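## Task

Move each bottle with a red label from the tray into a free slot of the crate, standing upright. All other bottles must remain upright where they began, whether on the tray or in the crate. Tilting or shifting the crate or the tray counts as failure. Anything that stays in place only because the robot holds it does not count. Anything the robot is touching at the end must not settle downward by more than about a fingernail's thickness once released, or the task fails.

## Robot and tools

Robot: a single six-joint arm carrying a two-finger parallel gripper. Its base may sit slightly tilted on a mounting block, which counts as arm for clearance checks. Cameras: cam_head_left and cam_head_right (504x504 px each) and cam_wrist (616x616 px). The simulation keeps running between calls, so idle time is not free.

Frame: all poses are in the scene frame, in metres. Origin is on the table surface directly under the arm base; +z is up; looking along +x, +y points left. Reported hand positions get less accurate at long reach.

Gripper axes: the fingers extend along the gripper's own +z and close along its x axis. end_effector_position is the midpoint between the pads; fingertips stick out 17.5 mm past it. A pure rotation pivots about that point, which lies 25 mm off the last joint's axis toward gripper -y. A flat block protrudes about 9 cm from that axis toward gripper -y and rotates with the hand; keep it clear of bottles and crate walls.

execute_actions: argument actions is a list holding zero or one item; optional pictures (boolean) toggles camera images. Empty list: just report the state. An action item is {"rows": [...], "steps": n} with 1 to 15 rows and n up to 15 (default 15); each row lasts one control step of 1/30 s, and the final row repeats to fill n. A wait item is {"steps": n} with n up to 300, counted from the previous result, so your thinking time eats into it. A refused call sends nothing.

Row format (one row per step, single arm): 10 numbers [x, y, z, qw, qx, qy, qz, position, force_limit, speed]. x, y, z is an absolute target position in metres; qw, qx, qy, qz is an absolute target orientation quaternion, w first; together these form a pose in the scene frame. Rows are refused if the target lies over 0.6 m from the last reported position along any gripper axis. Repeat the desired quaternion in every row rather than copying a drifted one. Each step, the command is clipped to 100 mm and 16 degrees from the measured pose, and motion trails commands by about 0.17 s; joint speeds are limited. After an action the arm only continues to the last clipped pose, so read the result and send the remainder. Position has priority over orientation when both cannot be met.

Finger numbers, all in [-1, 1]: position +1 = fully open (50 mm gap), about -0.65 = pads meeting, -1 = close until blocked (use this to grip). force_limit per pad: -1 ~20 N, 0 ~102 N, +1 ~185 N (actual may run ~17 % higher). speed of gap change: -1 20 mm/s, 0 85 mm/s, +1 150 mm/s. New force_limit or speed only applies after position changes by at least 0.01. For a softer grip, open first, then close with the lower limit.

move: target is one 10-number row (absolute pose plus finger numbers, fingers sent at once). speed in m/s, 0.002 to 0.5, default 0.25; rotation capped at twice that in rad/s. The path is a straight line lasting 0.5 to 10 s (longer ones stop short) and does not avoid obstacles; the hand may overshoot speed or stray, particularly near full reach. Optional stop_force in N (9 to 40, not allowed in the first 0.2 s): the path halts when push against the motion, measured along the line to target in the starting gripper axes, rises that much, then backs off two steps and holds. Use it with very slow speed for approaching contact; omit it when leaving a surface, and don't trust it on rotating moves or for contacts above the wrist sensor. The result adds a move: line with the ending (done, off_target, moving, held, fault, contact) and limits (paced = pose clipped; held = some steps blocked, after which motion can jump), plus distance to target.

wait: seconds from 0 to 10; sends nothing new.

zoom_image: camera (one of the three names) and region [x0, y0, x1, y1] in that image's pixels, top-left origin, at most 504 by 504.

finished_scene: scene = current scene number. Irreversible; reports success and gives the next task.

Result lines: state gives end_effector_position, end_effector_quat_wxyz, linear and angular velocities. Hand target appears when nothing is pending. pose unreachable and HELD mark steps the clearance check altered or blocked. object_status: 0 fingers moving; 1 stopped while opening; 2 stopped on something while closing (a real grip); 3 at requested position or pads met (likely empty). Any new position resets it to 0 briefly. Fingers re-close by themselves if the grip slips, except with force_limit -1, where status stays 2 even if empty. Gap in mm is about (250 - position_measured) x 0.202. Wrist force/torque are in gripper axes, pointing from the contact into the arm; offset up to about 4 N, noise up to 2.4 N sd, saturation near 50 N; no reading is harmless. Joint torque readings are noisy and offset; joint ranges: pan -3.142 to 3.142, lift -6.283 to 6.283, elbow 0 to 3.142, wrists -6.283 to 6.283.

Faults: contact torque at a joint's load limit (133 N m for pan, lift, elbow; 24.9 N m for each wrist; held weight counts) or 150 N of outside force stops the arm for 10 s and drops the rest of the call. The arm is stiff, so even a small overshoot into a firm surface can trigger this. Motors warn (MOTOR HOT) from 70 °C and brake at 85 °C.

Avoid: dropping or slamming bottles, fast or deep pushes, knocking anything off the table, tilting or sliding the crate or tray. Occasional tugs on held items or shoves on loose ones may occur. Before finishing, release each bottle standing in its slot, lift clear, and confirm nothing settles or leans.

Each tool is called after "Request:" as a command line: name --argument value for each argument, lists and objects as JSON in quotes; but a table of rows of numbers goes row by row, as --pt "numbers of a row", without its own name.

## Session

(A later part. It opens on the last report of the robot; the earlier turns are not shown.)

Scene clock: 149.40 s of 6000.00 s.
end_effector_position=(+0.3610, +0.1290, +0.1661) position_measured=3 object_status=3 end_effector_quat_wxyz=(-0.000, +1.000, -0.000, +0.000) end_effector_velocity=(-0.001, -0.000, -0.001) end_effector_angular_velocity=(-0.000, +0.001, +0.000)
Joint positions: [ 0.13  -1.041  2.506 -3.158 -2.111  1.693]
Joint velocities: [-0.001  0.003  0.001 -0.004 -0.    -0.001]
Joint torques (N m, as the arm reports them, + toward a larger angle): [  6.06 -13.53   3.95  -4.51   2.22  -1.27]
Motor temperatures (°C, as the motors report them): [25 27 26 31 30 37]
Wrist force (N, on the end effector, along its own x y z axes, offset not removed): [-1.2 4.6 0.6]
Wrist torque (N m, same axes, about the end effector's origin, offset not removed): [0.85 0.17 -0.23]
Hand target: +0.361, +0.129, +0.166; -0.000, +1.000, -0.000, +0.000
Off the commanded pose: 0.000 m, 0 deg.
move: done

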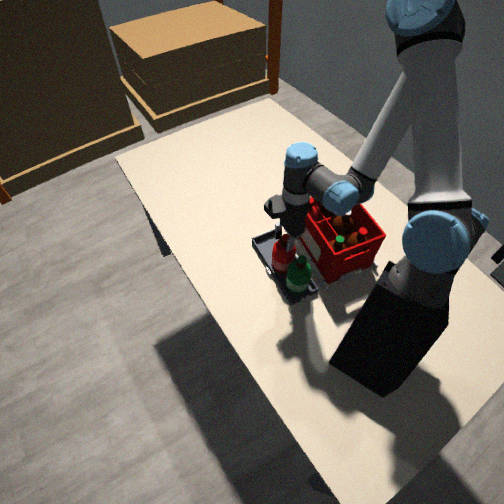

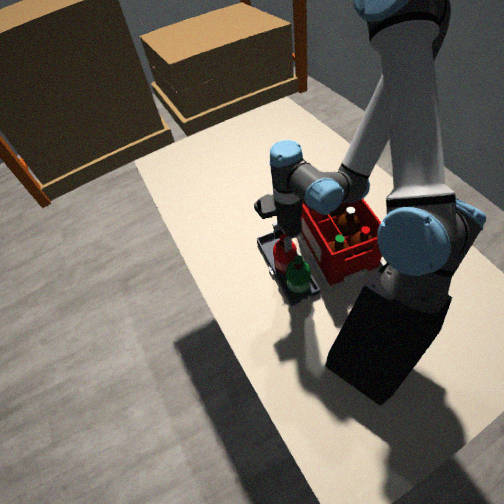

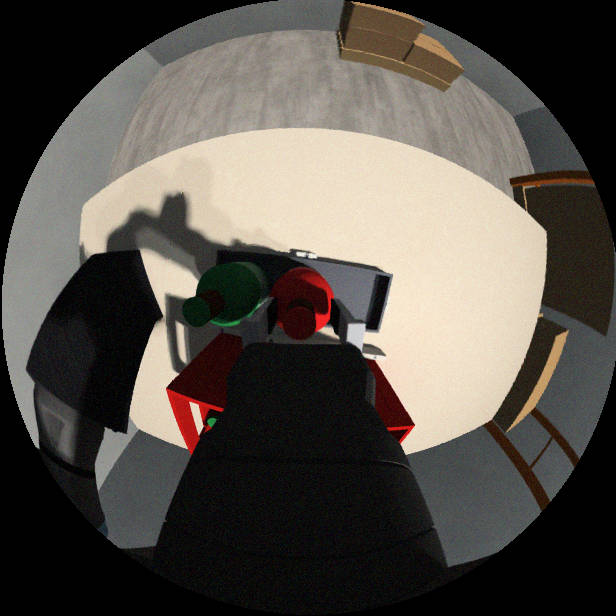

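Request:
move --target '[0.361,0.129,0.166,0,1,0,0,-1,-0.5,0]'

Request:
move --target '[0.361,0.129,0.38,0,1,0,0,-1,-0.5,0]' --speed 0.15

Request:
move --target '[0.360,-0.011,0.375,0,1,0,0,-1,-0.5,0]' --speed 0.1

Request:
move --target '[0.360,-0.011,0.35,0,1,0,0,-1,-0.5,0]' --speed 0.03

Request:
move --target '[0.360,-0.011,0.29,0,1,0,0,-1,-0.5,0]' --speed 0.007 --stop_force 9

Request:
zoom_image --camera "cam_head_left" --region '[240,110,420,290]'

Scene clock: 159.90 s of 6000.00 s.
end_effector_position=(+0.3610, +0.1290, +0.1660) position_measured=126 object_status=2 end_effector_quat_wxyz=(-0.000, +1.000, +0.000, -0.000) end_effector_velocity=(+0.000, +0.000, +0.000) end_effector_angular_velocity=(-0.000, -0.001, +0.001)
Joint positions: [ 0.13  -1.04   2.506 -3.158 -2.111  1.693]
Joint velocities: [ 0.001 -0.001 -0.001  0.002 -0.    -0.   ]
Joint torques (N m, as the arm reports them, + toward a larger angle): [  8.46 -19.69  -7.76  -1.15  -1.58  -1.02]
Motor temperatures (°C, as the motors report them): [25 27 26 31 30 37]
Wrist force (N, on the end effector, along its own x y z axes, offset not removed): [-2.1 -0.8 4.8]
Wrist torque (N m, same axes, about the end effector's origin, offset not removed): [-0.11 0.50 -0.08]
Hand target: +0.361, +0.129, +0.166; -0.000, +1.000, -0.000, +0.000
Off the commanded pose: 0.000 m, 0 deg.
After step 90, 6.80 s passed at rest.
move: done

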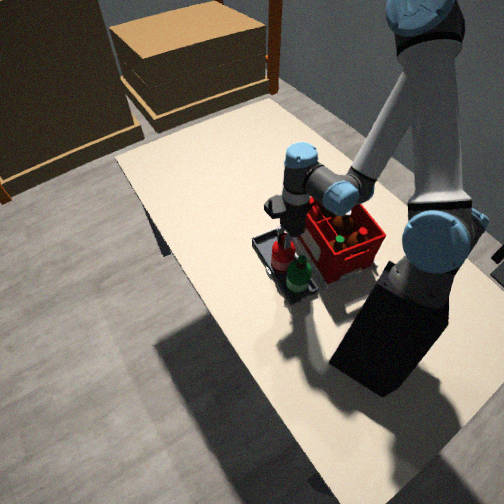

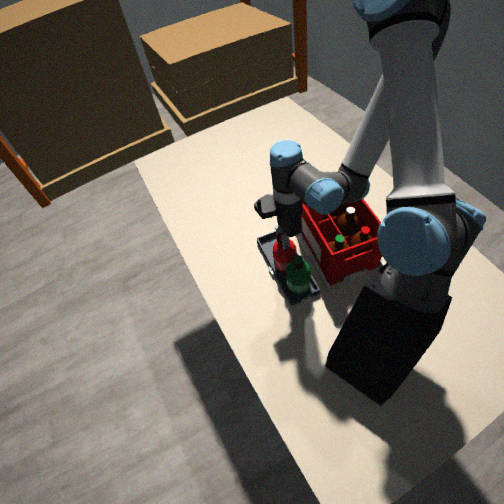

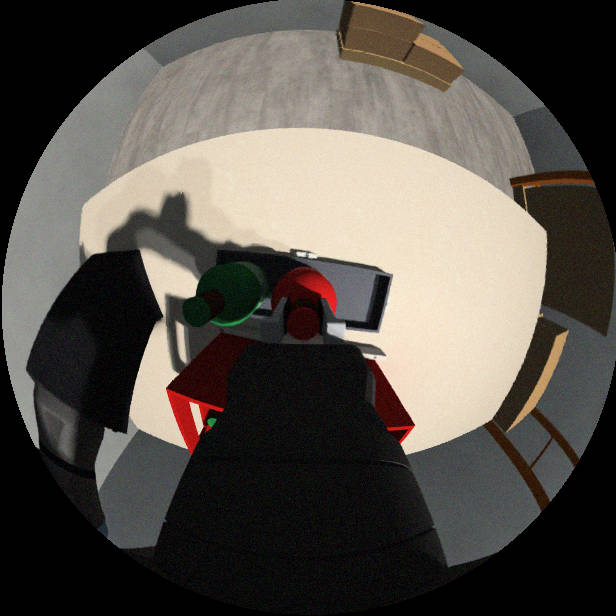

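Scene clock: 161.77 s of 6000.00 s.
end_effector_position=(+0.3610, +0.1288, +0.3797) position_measured=126 object_status=2 end_effector_quat_wxyz=(+0.001, +1.000, +0.000, -0.000) end_effector_velocity=(-0.000, -0.000, +0.001) end_effector_angular_velocity=(-0.002, +0.002, -0.000)
Joint positions: [ 0.432 -1.602  2.286 -2.192 -2.121  2.046]
Joint velocities: [ 0.001 -0.001 -0.004  0.009 -0.001  0.004]
Joint torques (N m, as the arm reports them, + toward a larger angle): [ 20.49 -31.46 -23.94  -1.44   2.2    1.63]
Motor temperatures (°C, as the motors report them): [25 27 26 31 30 37]
Wrist force (N, on the end effector, along its own x y z axes, offset not removed): [-1.8 0.5 6.0]
Wrist torque (N m, same axes, about the end effector's origin, offset not removed): [0.15 0.29 0.06]
Hand target: +0.361, +0.129, +0.380; +0.001, +1.000, +0.000, -0.000
Off the commanded pose: 0.000 m, 0 deg.
move: done

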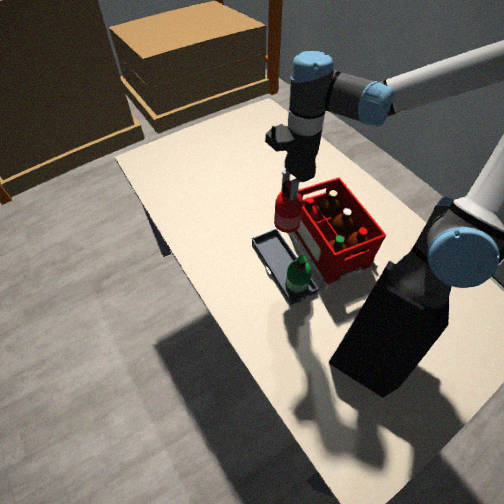

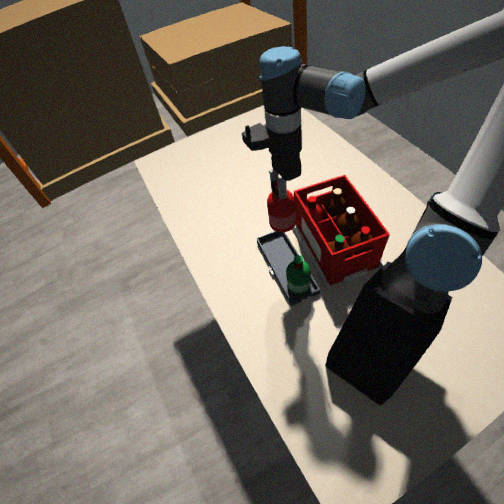

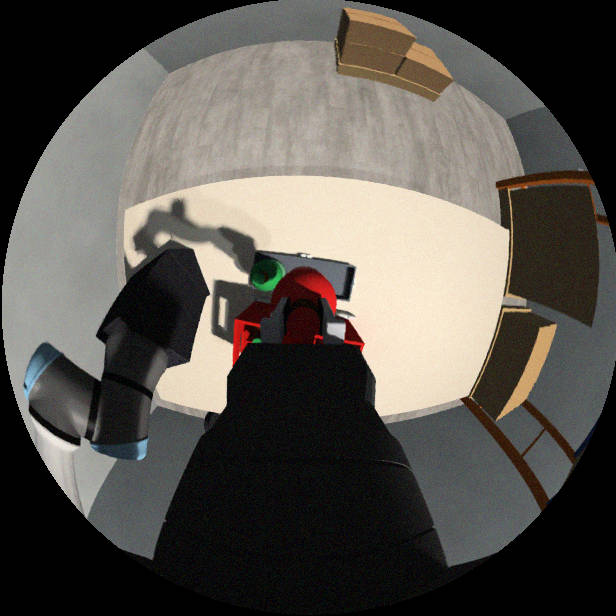

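Scene clock: 163.60 s of 6000.00 s.
end_effector_position=(+0.3604, -0.0106, +0.3750) position_measured=126 object_status=2 end_effector_quat_wxyz=(-0.001, +1.000, -0.000, +0.000) end_effector_velocity=(-0.000, -0.001, -0.000) end_effector_angular_velocity=(+0.002, -0.000, +0.001)
Joint positions: [ 0.092 -1.92   2.392 -2.187 -2.105  1.649]
Joint velocities: [-0.003 -0.002  0.001 -0.001  0.002 -0.004]
Joint torques (N m, as the arm reports them, + toward a larger angle): [ -2.86 -27.62 -12.98  -5.11   2.25  -1.1 ]
Motor temperatures (°C, as the motors report them): [25 27 26 31 30 37]
Wrist force (N, on the end effector, along its own x y z axes, offset not removed): [-4.0 2.4 5.5]
Wrist torque (N m, same axes, about the end effector's origin, offset not removed): [0.50 0.77 0.12]
Hand target: +0.360, -0.011, +0.375; -0.001, +1.000, -0.000, +0.000
Off the commanded pose: 0.001 m, 0 deg.
move: done

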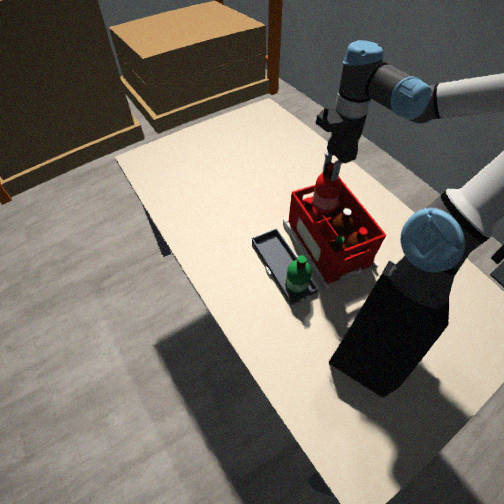

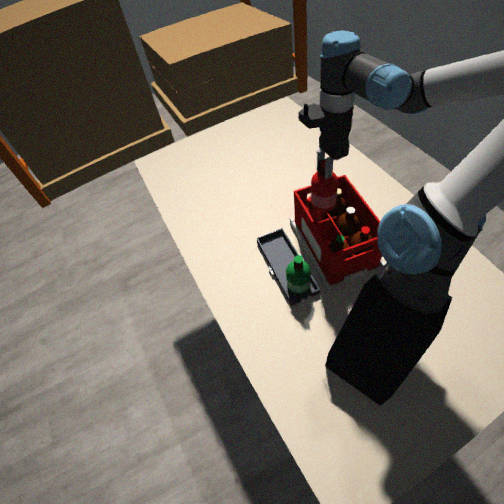

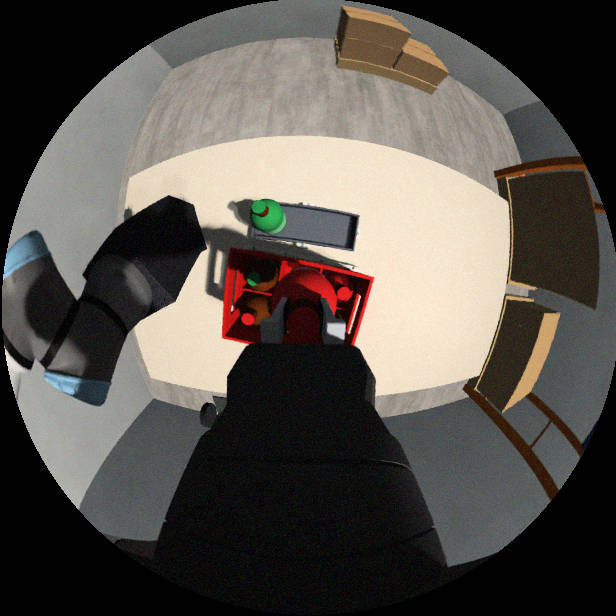

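Scene clock: 164.73 s of 6000.00 s.
end_effector_position=(+0.3600, -0.0110, +0.3501) position_measured=126 object_status=2 end_effector_quat_wxyz=(-0.000, +1.000, -0.000, +0.000) end_effector_velocity=(+0.000, +0.000, -0.001) end_effector_angular_velocity=(+0.001, -0.002, -0.001)
Joint positions: [ 0.05  -1.886  2.441 -2.295 -2.099  1.601]
Joint velocities: [-0.003  0.002  0.003 -0.008  0.001 -0.003]
Joint torques (N m, as the arm reports them, + toward a larger angle): [ -2.87   0.17 -11.36  -5.18   2.31  -1.25]
Motor temperatures (°C, as the motors report them): [25 27 26 31 30 37]
Wrist force (N, on the end effector, along its own x y z axes, offset not removed): [1.2 0.1 5.7]
Wrist torque (N m, same axes, about the end effector's origin, offset not removed): [0.20 -0.23 -0.21]
Hand target: +0.360, -0.011, +0.350; -0.000, +1.000, -0.000, +0.000
Off the commanded pose: 0.000 m, 0 deg.
move: done

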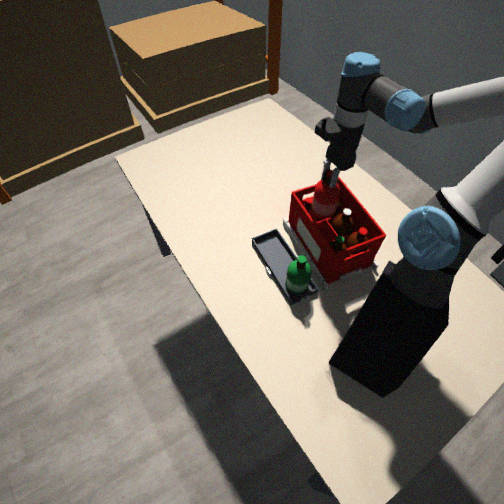

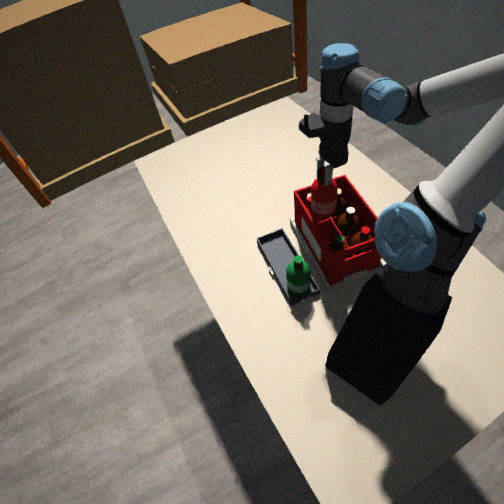

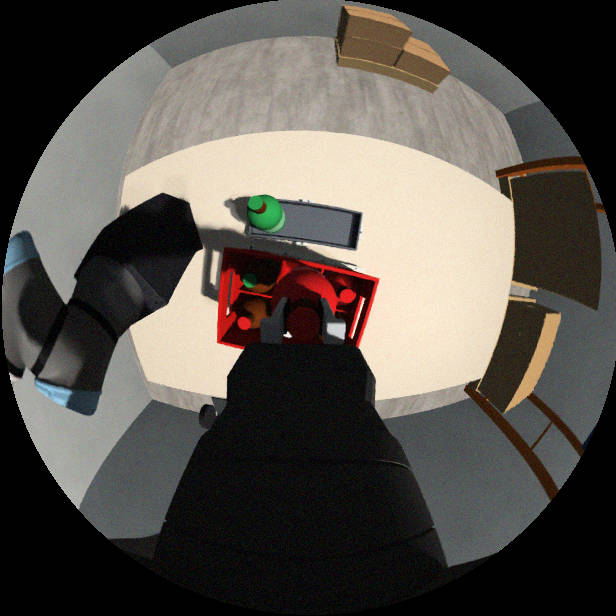

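Scene clock: 173.53 s of 6000.00 s.
end_effector_position=(+0.3600, -0.0109, +0.2901) position_measured=126 object_status=2 end_effector_quat_wxyz=(-0.000, +1.000, -0.000, +0.000) end_effector_velocity=(+0.000, +0.000, -0.000) end_effector_angular_velocity=(+0.000, -0.001, +0.001)
Joint positions: [-0.05  -1.756  2.54  -2.58  -2.08   1.488]
Joint velocities: [-0.     0.002  0.001 -0.003  0.    -0.001]
Joint torques (N m, as the arm reports them, + toward a larger angle): [-1.24 -3.53 -7.42 -5.2   2.24 -1.25]
Motor temperatures (°C, as the motors report them): [25 27 26 31 30 37]
Wrist force (N, on the end effector, along its own x y z axes, offset not removed): [0.4 2.5 8.2]
Wrist torque (N m, same axes, about the end effector's origin, offset not removed): [0.60 -0.16 -0.19]
Hand target: +0.360, -0.011, +0.290; -0.000, +1.000, -0.000, +0.000
Off the commanded pose: 0.000 m, 0 deg.
move: done

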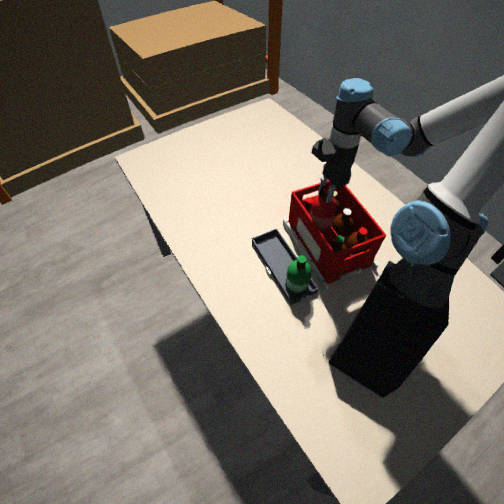

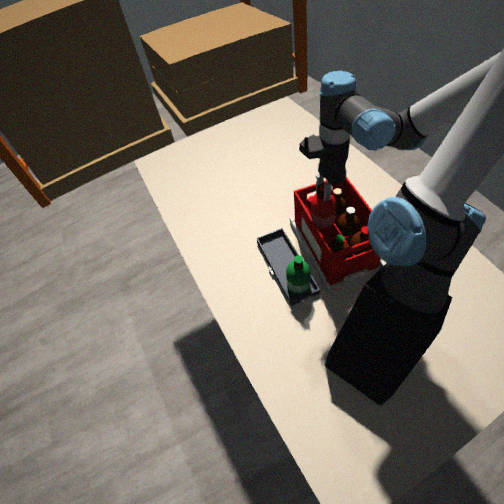

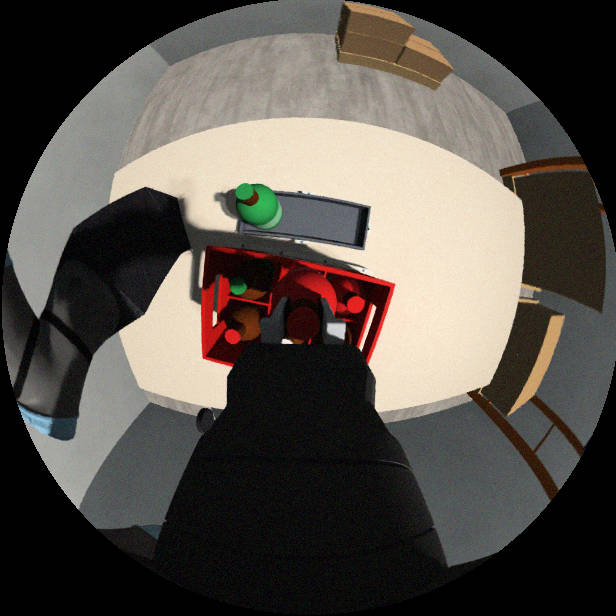

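Region (240, 110, 420, 290) of cam_head_left's 504x504 image, scaled by 2.800, with more detail than that image has.

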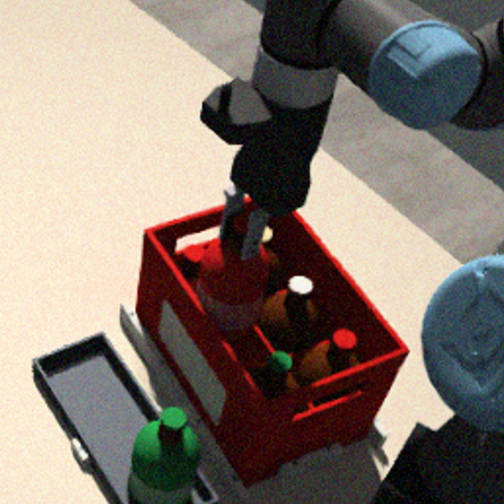

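Request:
move --target '[0.360,-0.011,0.172,0,1,0,0,-1,-0.5,0]' --speed 0.012 --stop_force 10

Request:
move --target '[0.360,-0.011,0.173,0,1,0,0,0.4,0,0]' --speed 0.005

Scene clock: 187.27 s of 6000.00 s.
end_effector_position=(+0.3599, -0.0108, +0.2519) position_measured=126 object_status=2 end_effector_quat_wxyz=(-0.000, +1.000, -0.000, -0.000) end_effector_velocity=(+0.001, -0.000, +0.003) end_effector_angular_velocity=(+0.000, -0.002, -0.002)
Joint positions: [-0.112 -1.637  2.587 -2.778 -2.064  1.419]
Joint velocities: [ 0.004 -0.01  -0.003  0.013 -0.001  0.006]
Joint torques (N m, as the arm reports them, + toward a larger angle): [ 19.4  -34.95 -16.27  -2.05  -1.85   1.55]
Motor temperatures (°C, as the motors report them): [25 27 26 31 30 37]
Wrist force (N, on the end effector, along its own x y z axes, offset not removed): [0.6 -2.1 4.5]
Wrist torque (N m, same axes, about the end effector's origin, offset not removed): [-0.22 -0.64 -0.21]
Hand target: +0.360, -0.011, +0.252; -0.000, +1.000, -0.000, +0.000
Off the commanded pose: 0.080 m, 0 deg.
After step 90, 7.20 s passed at rest.
move: contact

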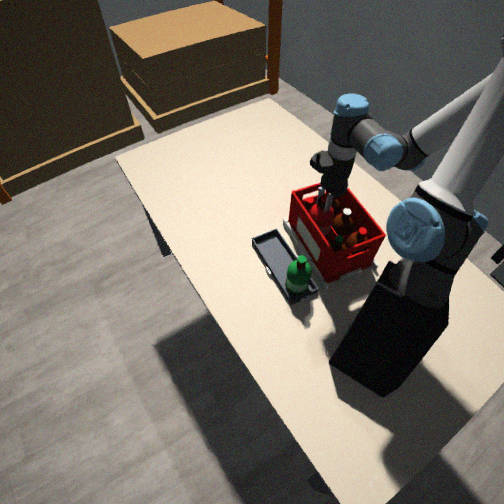

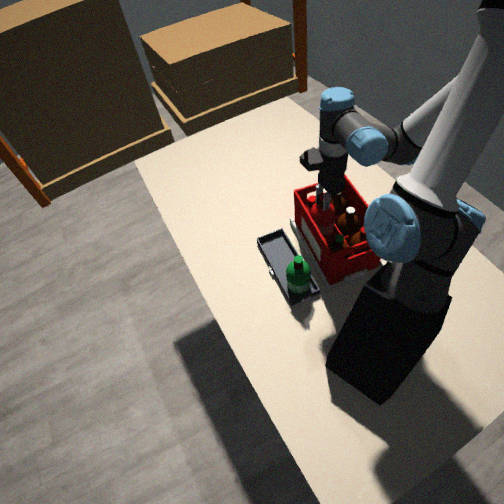

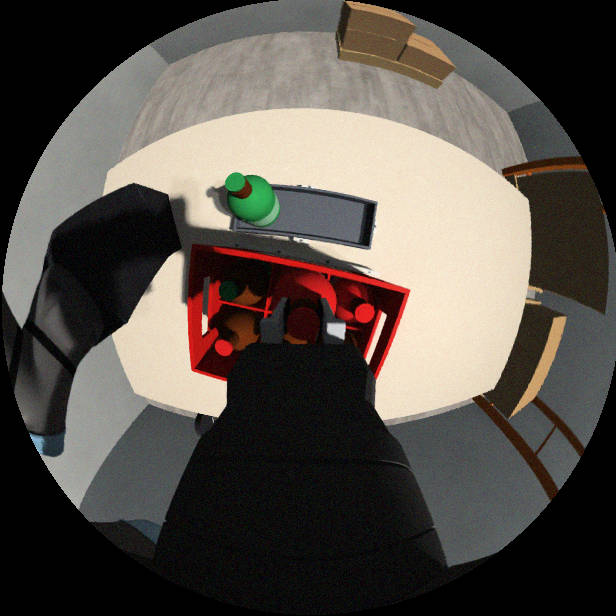

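Scene clock: 207.30 s of 6000.00 s.
end_effector_position=(+0.3603, -0.0108, +0.2033) position_measured=92 object_status=3 end_effector_quat_wxyz=(-0.000, +1.000, -0.000, +0.001) end_effector_velocity=(-0.000, +0.000, +0.000) end_effector_angular_velocity=(+0.001, -0.001, +0.001)
Joint positions: [-0.188 -1.449  2.625 -3.044 -2.043  1.336]
Joint velocities: [ 0.001 -0.     0.001 -0.001  0.001 -0.   ]
Joint torques (N m, as the arm reports them, + toward a larger angle): [ 11.43 -21.91  -3.55  -3.18  -0.07   0.07]
Motor temperatures (°C, as the motors report them): [25 27 26 31 30 37]
Wrist force (N, on the end effector, along its own x y z axes, offset not removed): [-4.3 3.9 -20.9]
Wrist torque (N m, same axes, about the end effector's origin, offset not removed): [0.50 -0.50 -0.10]
Hand target: +0.360, -0.011, +0.203; -0.000, +1.000, -0.000, +0.001
Off the commanded pose: 0.030 m, 0 deg.
FORCE FAULT: contact force on the arm reached its limit, and the arm stopped for 10 seconds. The contact can be on any part of the arm, not only on its tool. The arm's remaining commands of this call were not run. The arm holds still and accepts commands again. Move the arm away from the contact; if what it grips holds it there, let go first. Pushing or pulling that hard again can fault the arm again.
move: fault

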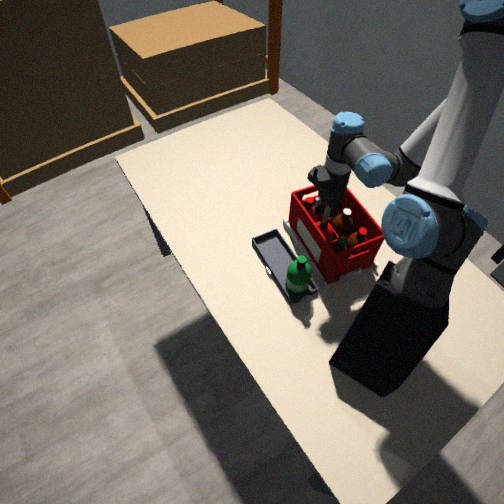

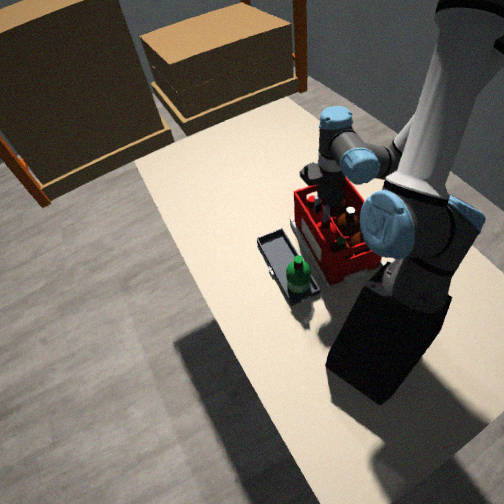

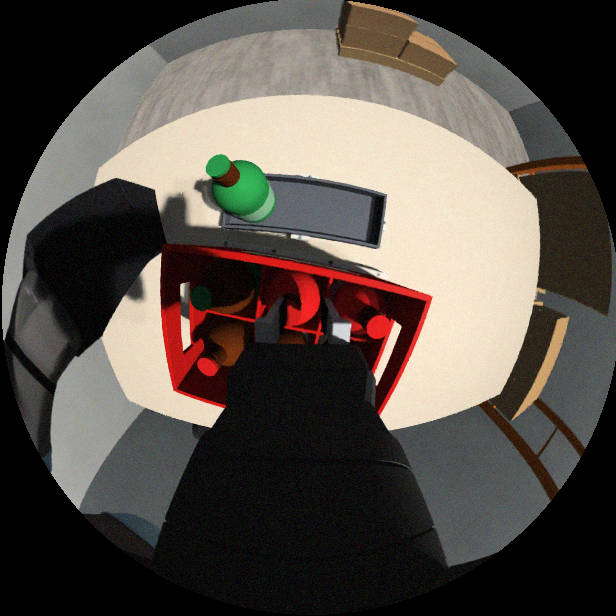

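The bottle was released early after the contact, and the arm then pressed on it. I'm lifting clear to inspect.

Request:
move --target '[0.360,-0.011,0.37,0,1,0,0,0.4,0,0]' --speed 0.1

Request:
zoom_image --camera "cam_head_left" --region '[240,150,420,310]'

Request:
zoom_image --camera "cam_wrist" --region '[160,200,460,420]'

Scene clock: 214.27 s of 6000.00 s.
end_effector_position=(+0.3600, -0.0112, +0.3698) position_measured=92 object_status=3 end_effector_quat_wxyz=(+0.000, +1.000, +0.000, -0.000) end_effector_velocity=(-0.001, +0.001, +0.001) end_effector_angular_velocity=(+0.001, +0.003, +0.001)
Joint positions: [ 0.083 -1.915  2.403 -2.208 -2.106  1.639]
Joint velocities: [ 0.002 -0.001 -0.001  0.006  0.001  0.003]
Joint torques (N m, as the arm reports them, + toward a larger angle): [ 15.09 -25.64 -22.48  -0.75  -2.32   1.45]
Motor temperatures (°C, as the motors report them): [25 27 26 31 30 37]
Wrist force (N, on the end effector, along its own x y z axes, offset not removed): [-0.2 3.3 2.4]
Wrist torque (N m, same axes, about the end effector's origin, offset not removed): [0.63 0.06 -0.02]
Hand target: +0.360, -0.011, +0.370; +0.000, +1.000, +0.000, -0.000
Off the commanded pose: 0.000 m, 0 deg.
After step 90, 1.87 s passed at rest.
move: done

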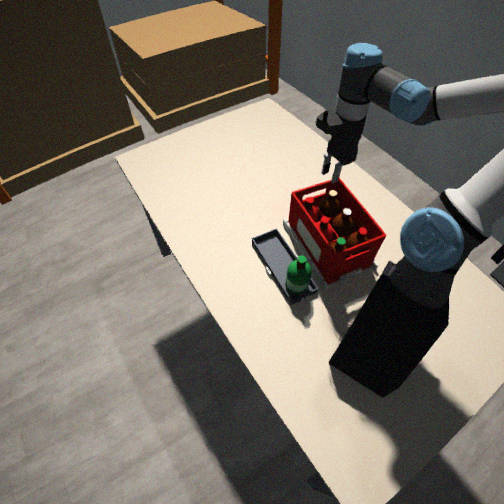

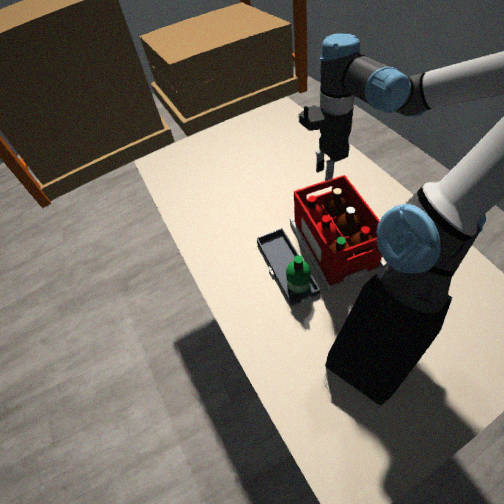

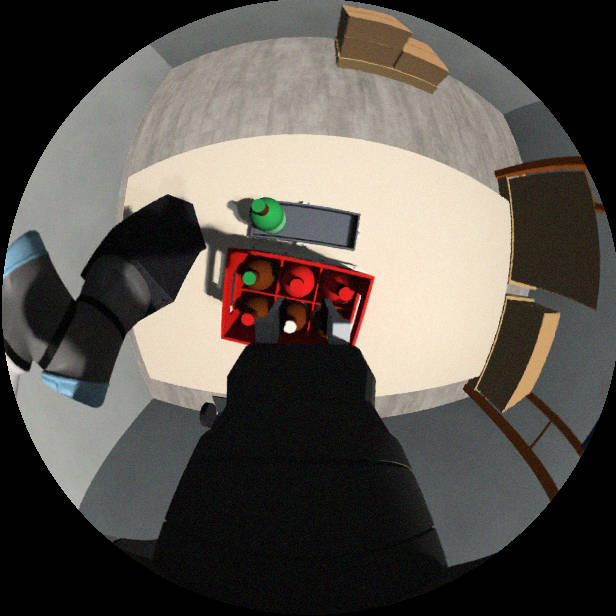

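Region (240, 150, 420, 310) of cam_head_left's 504x504 image, scaled by 2.800, with more detail than that image has.

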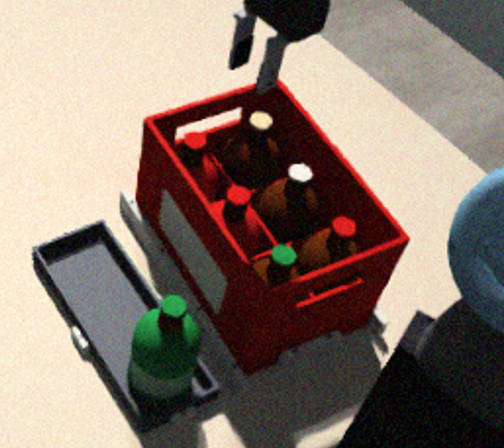

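Region (160, 200, 460, 420) of cam_wrist's 616x616 image, scaled by 1.680, with more detail than that image has; it fills the top 370 rows of this view, and the rest is white.

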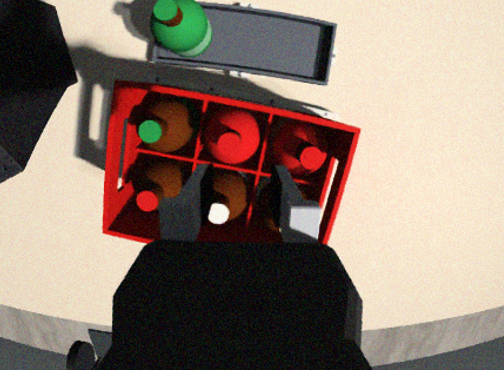

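Request:
finished_scene --scene 2

The scene is finished: the task was done.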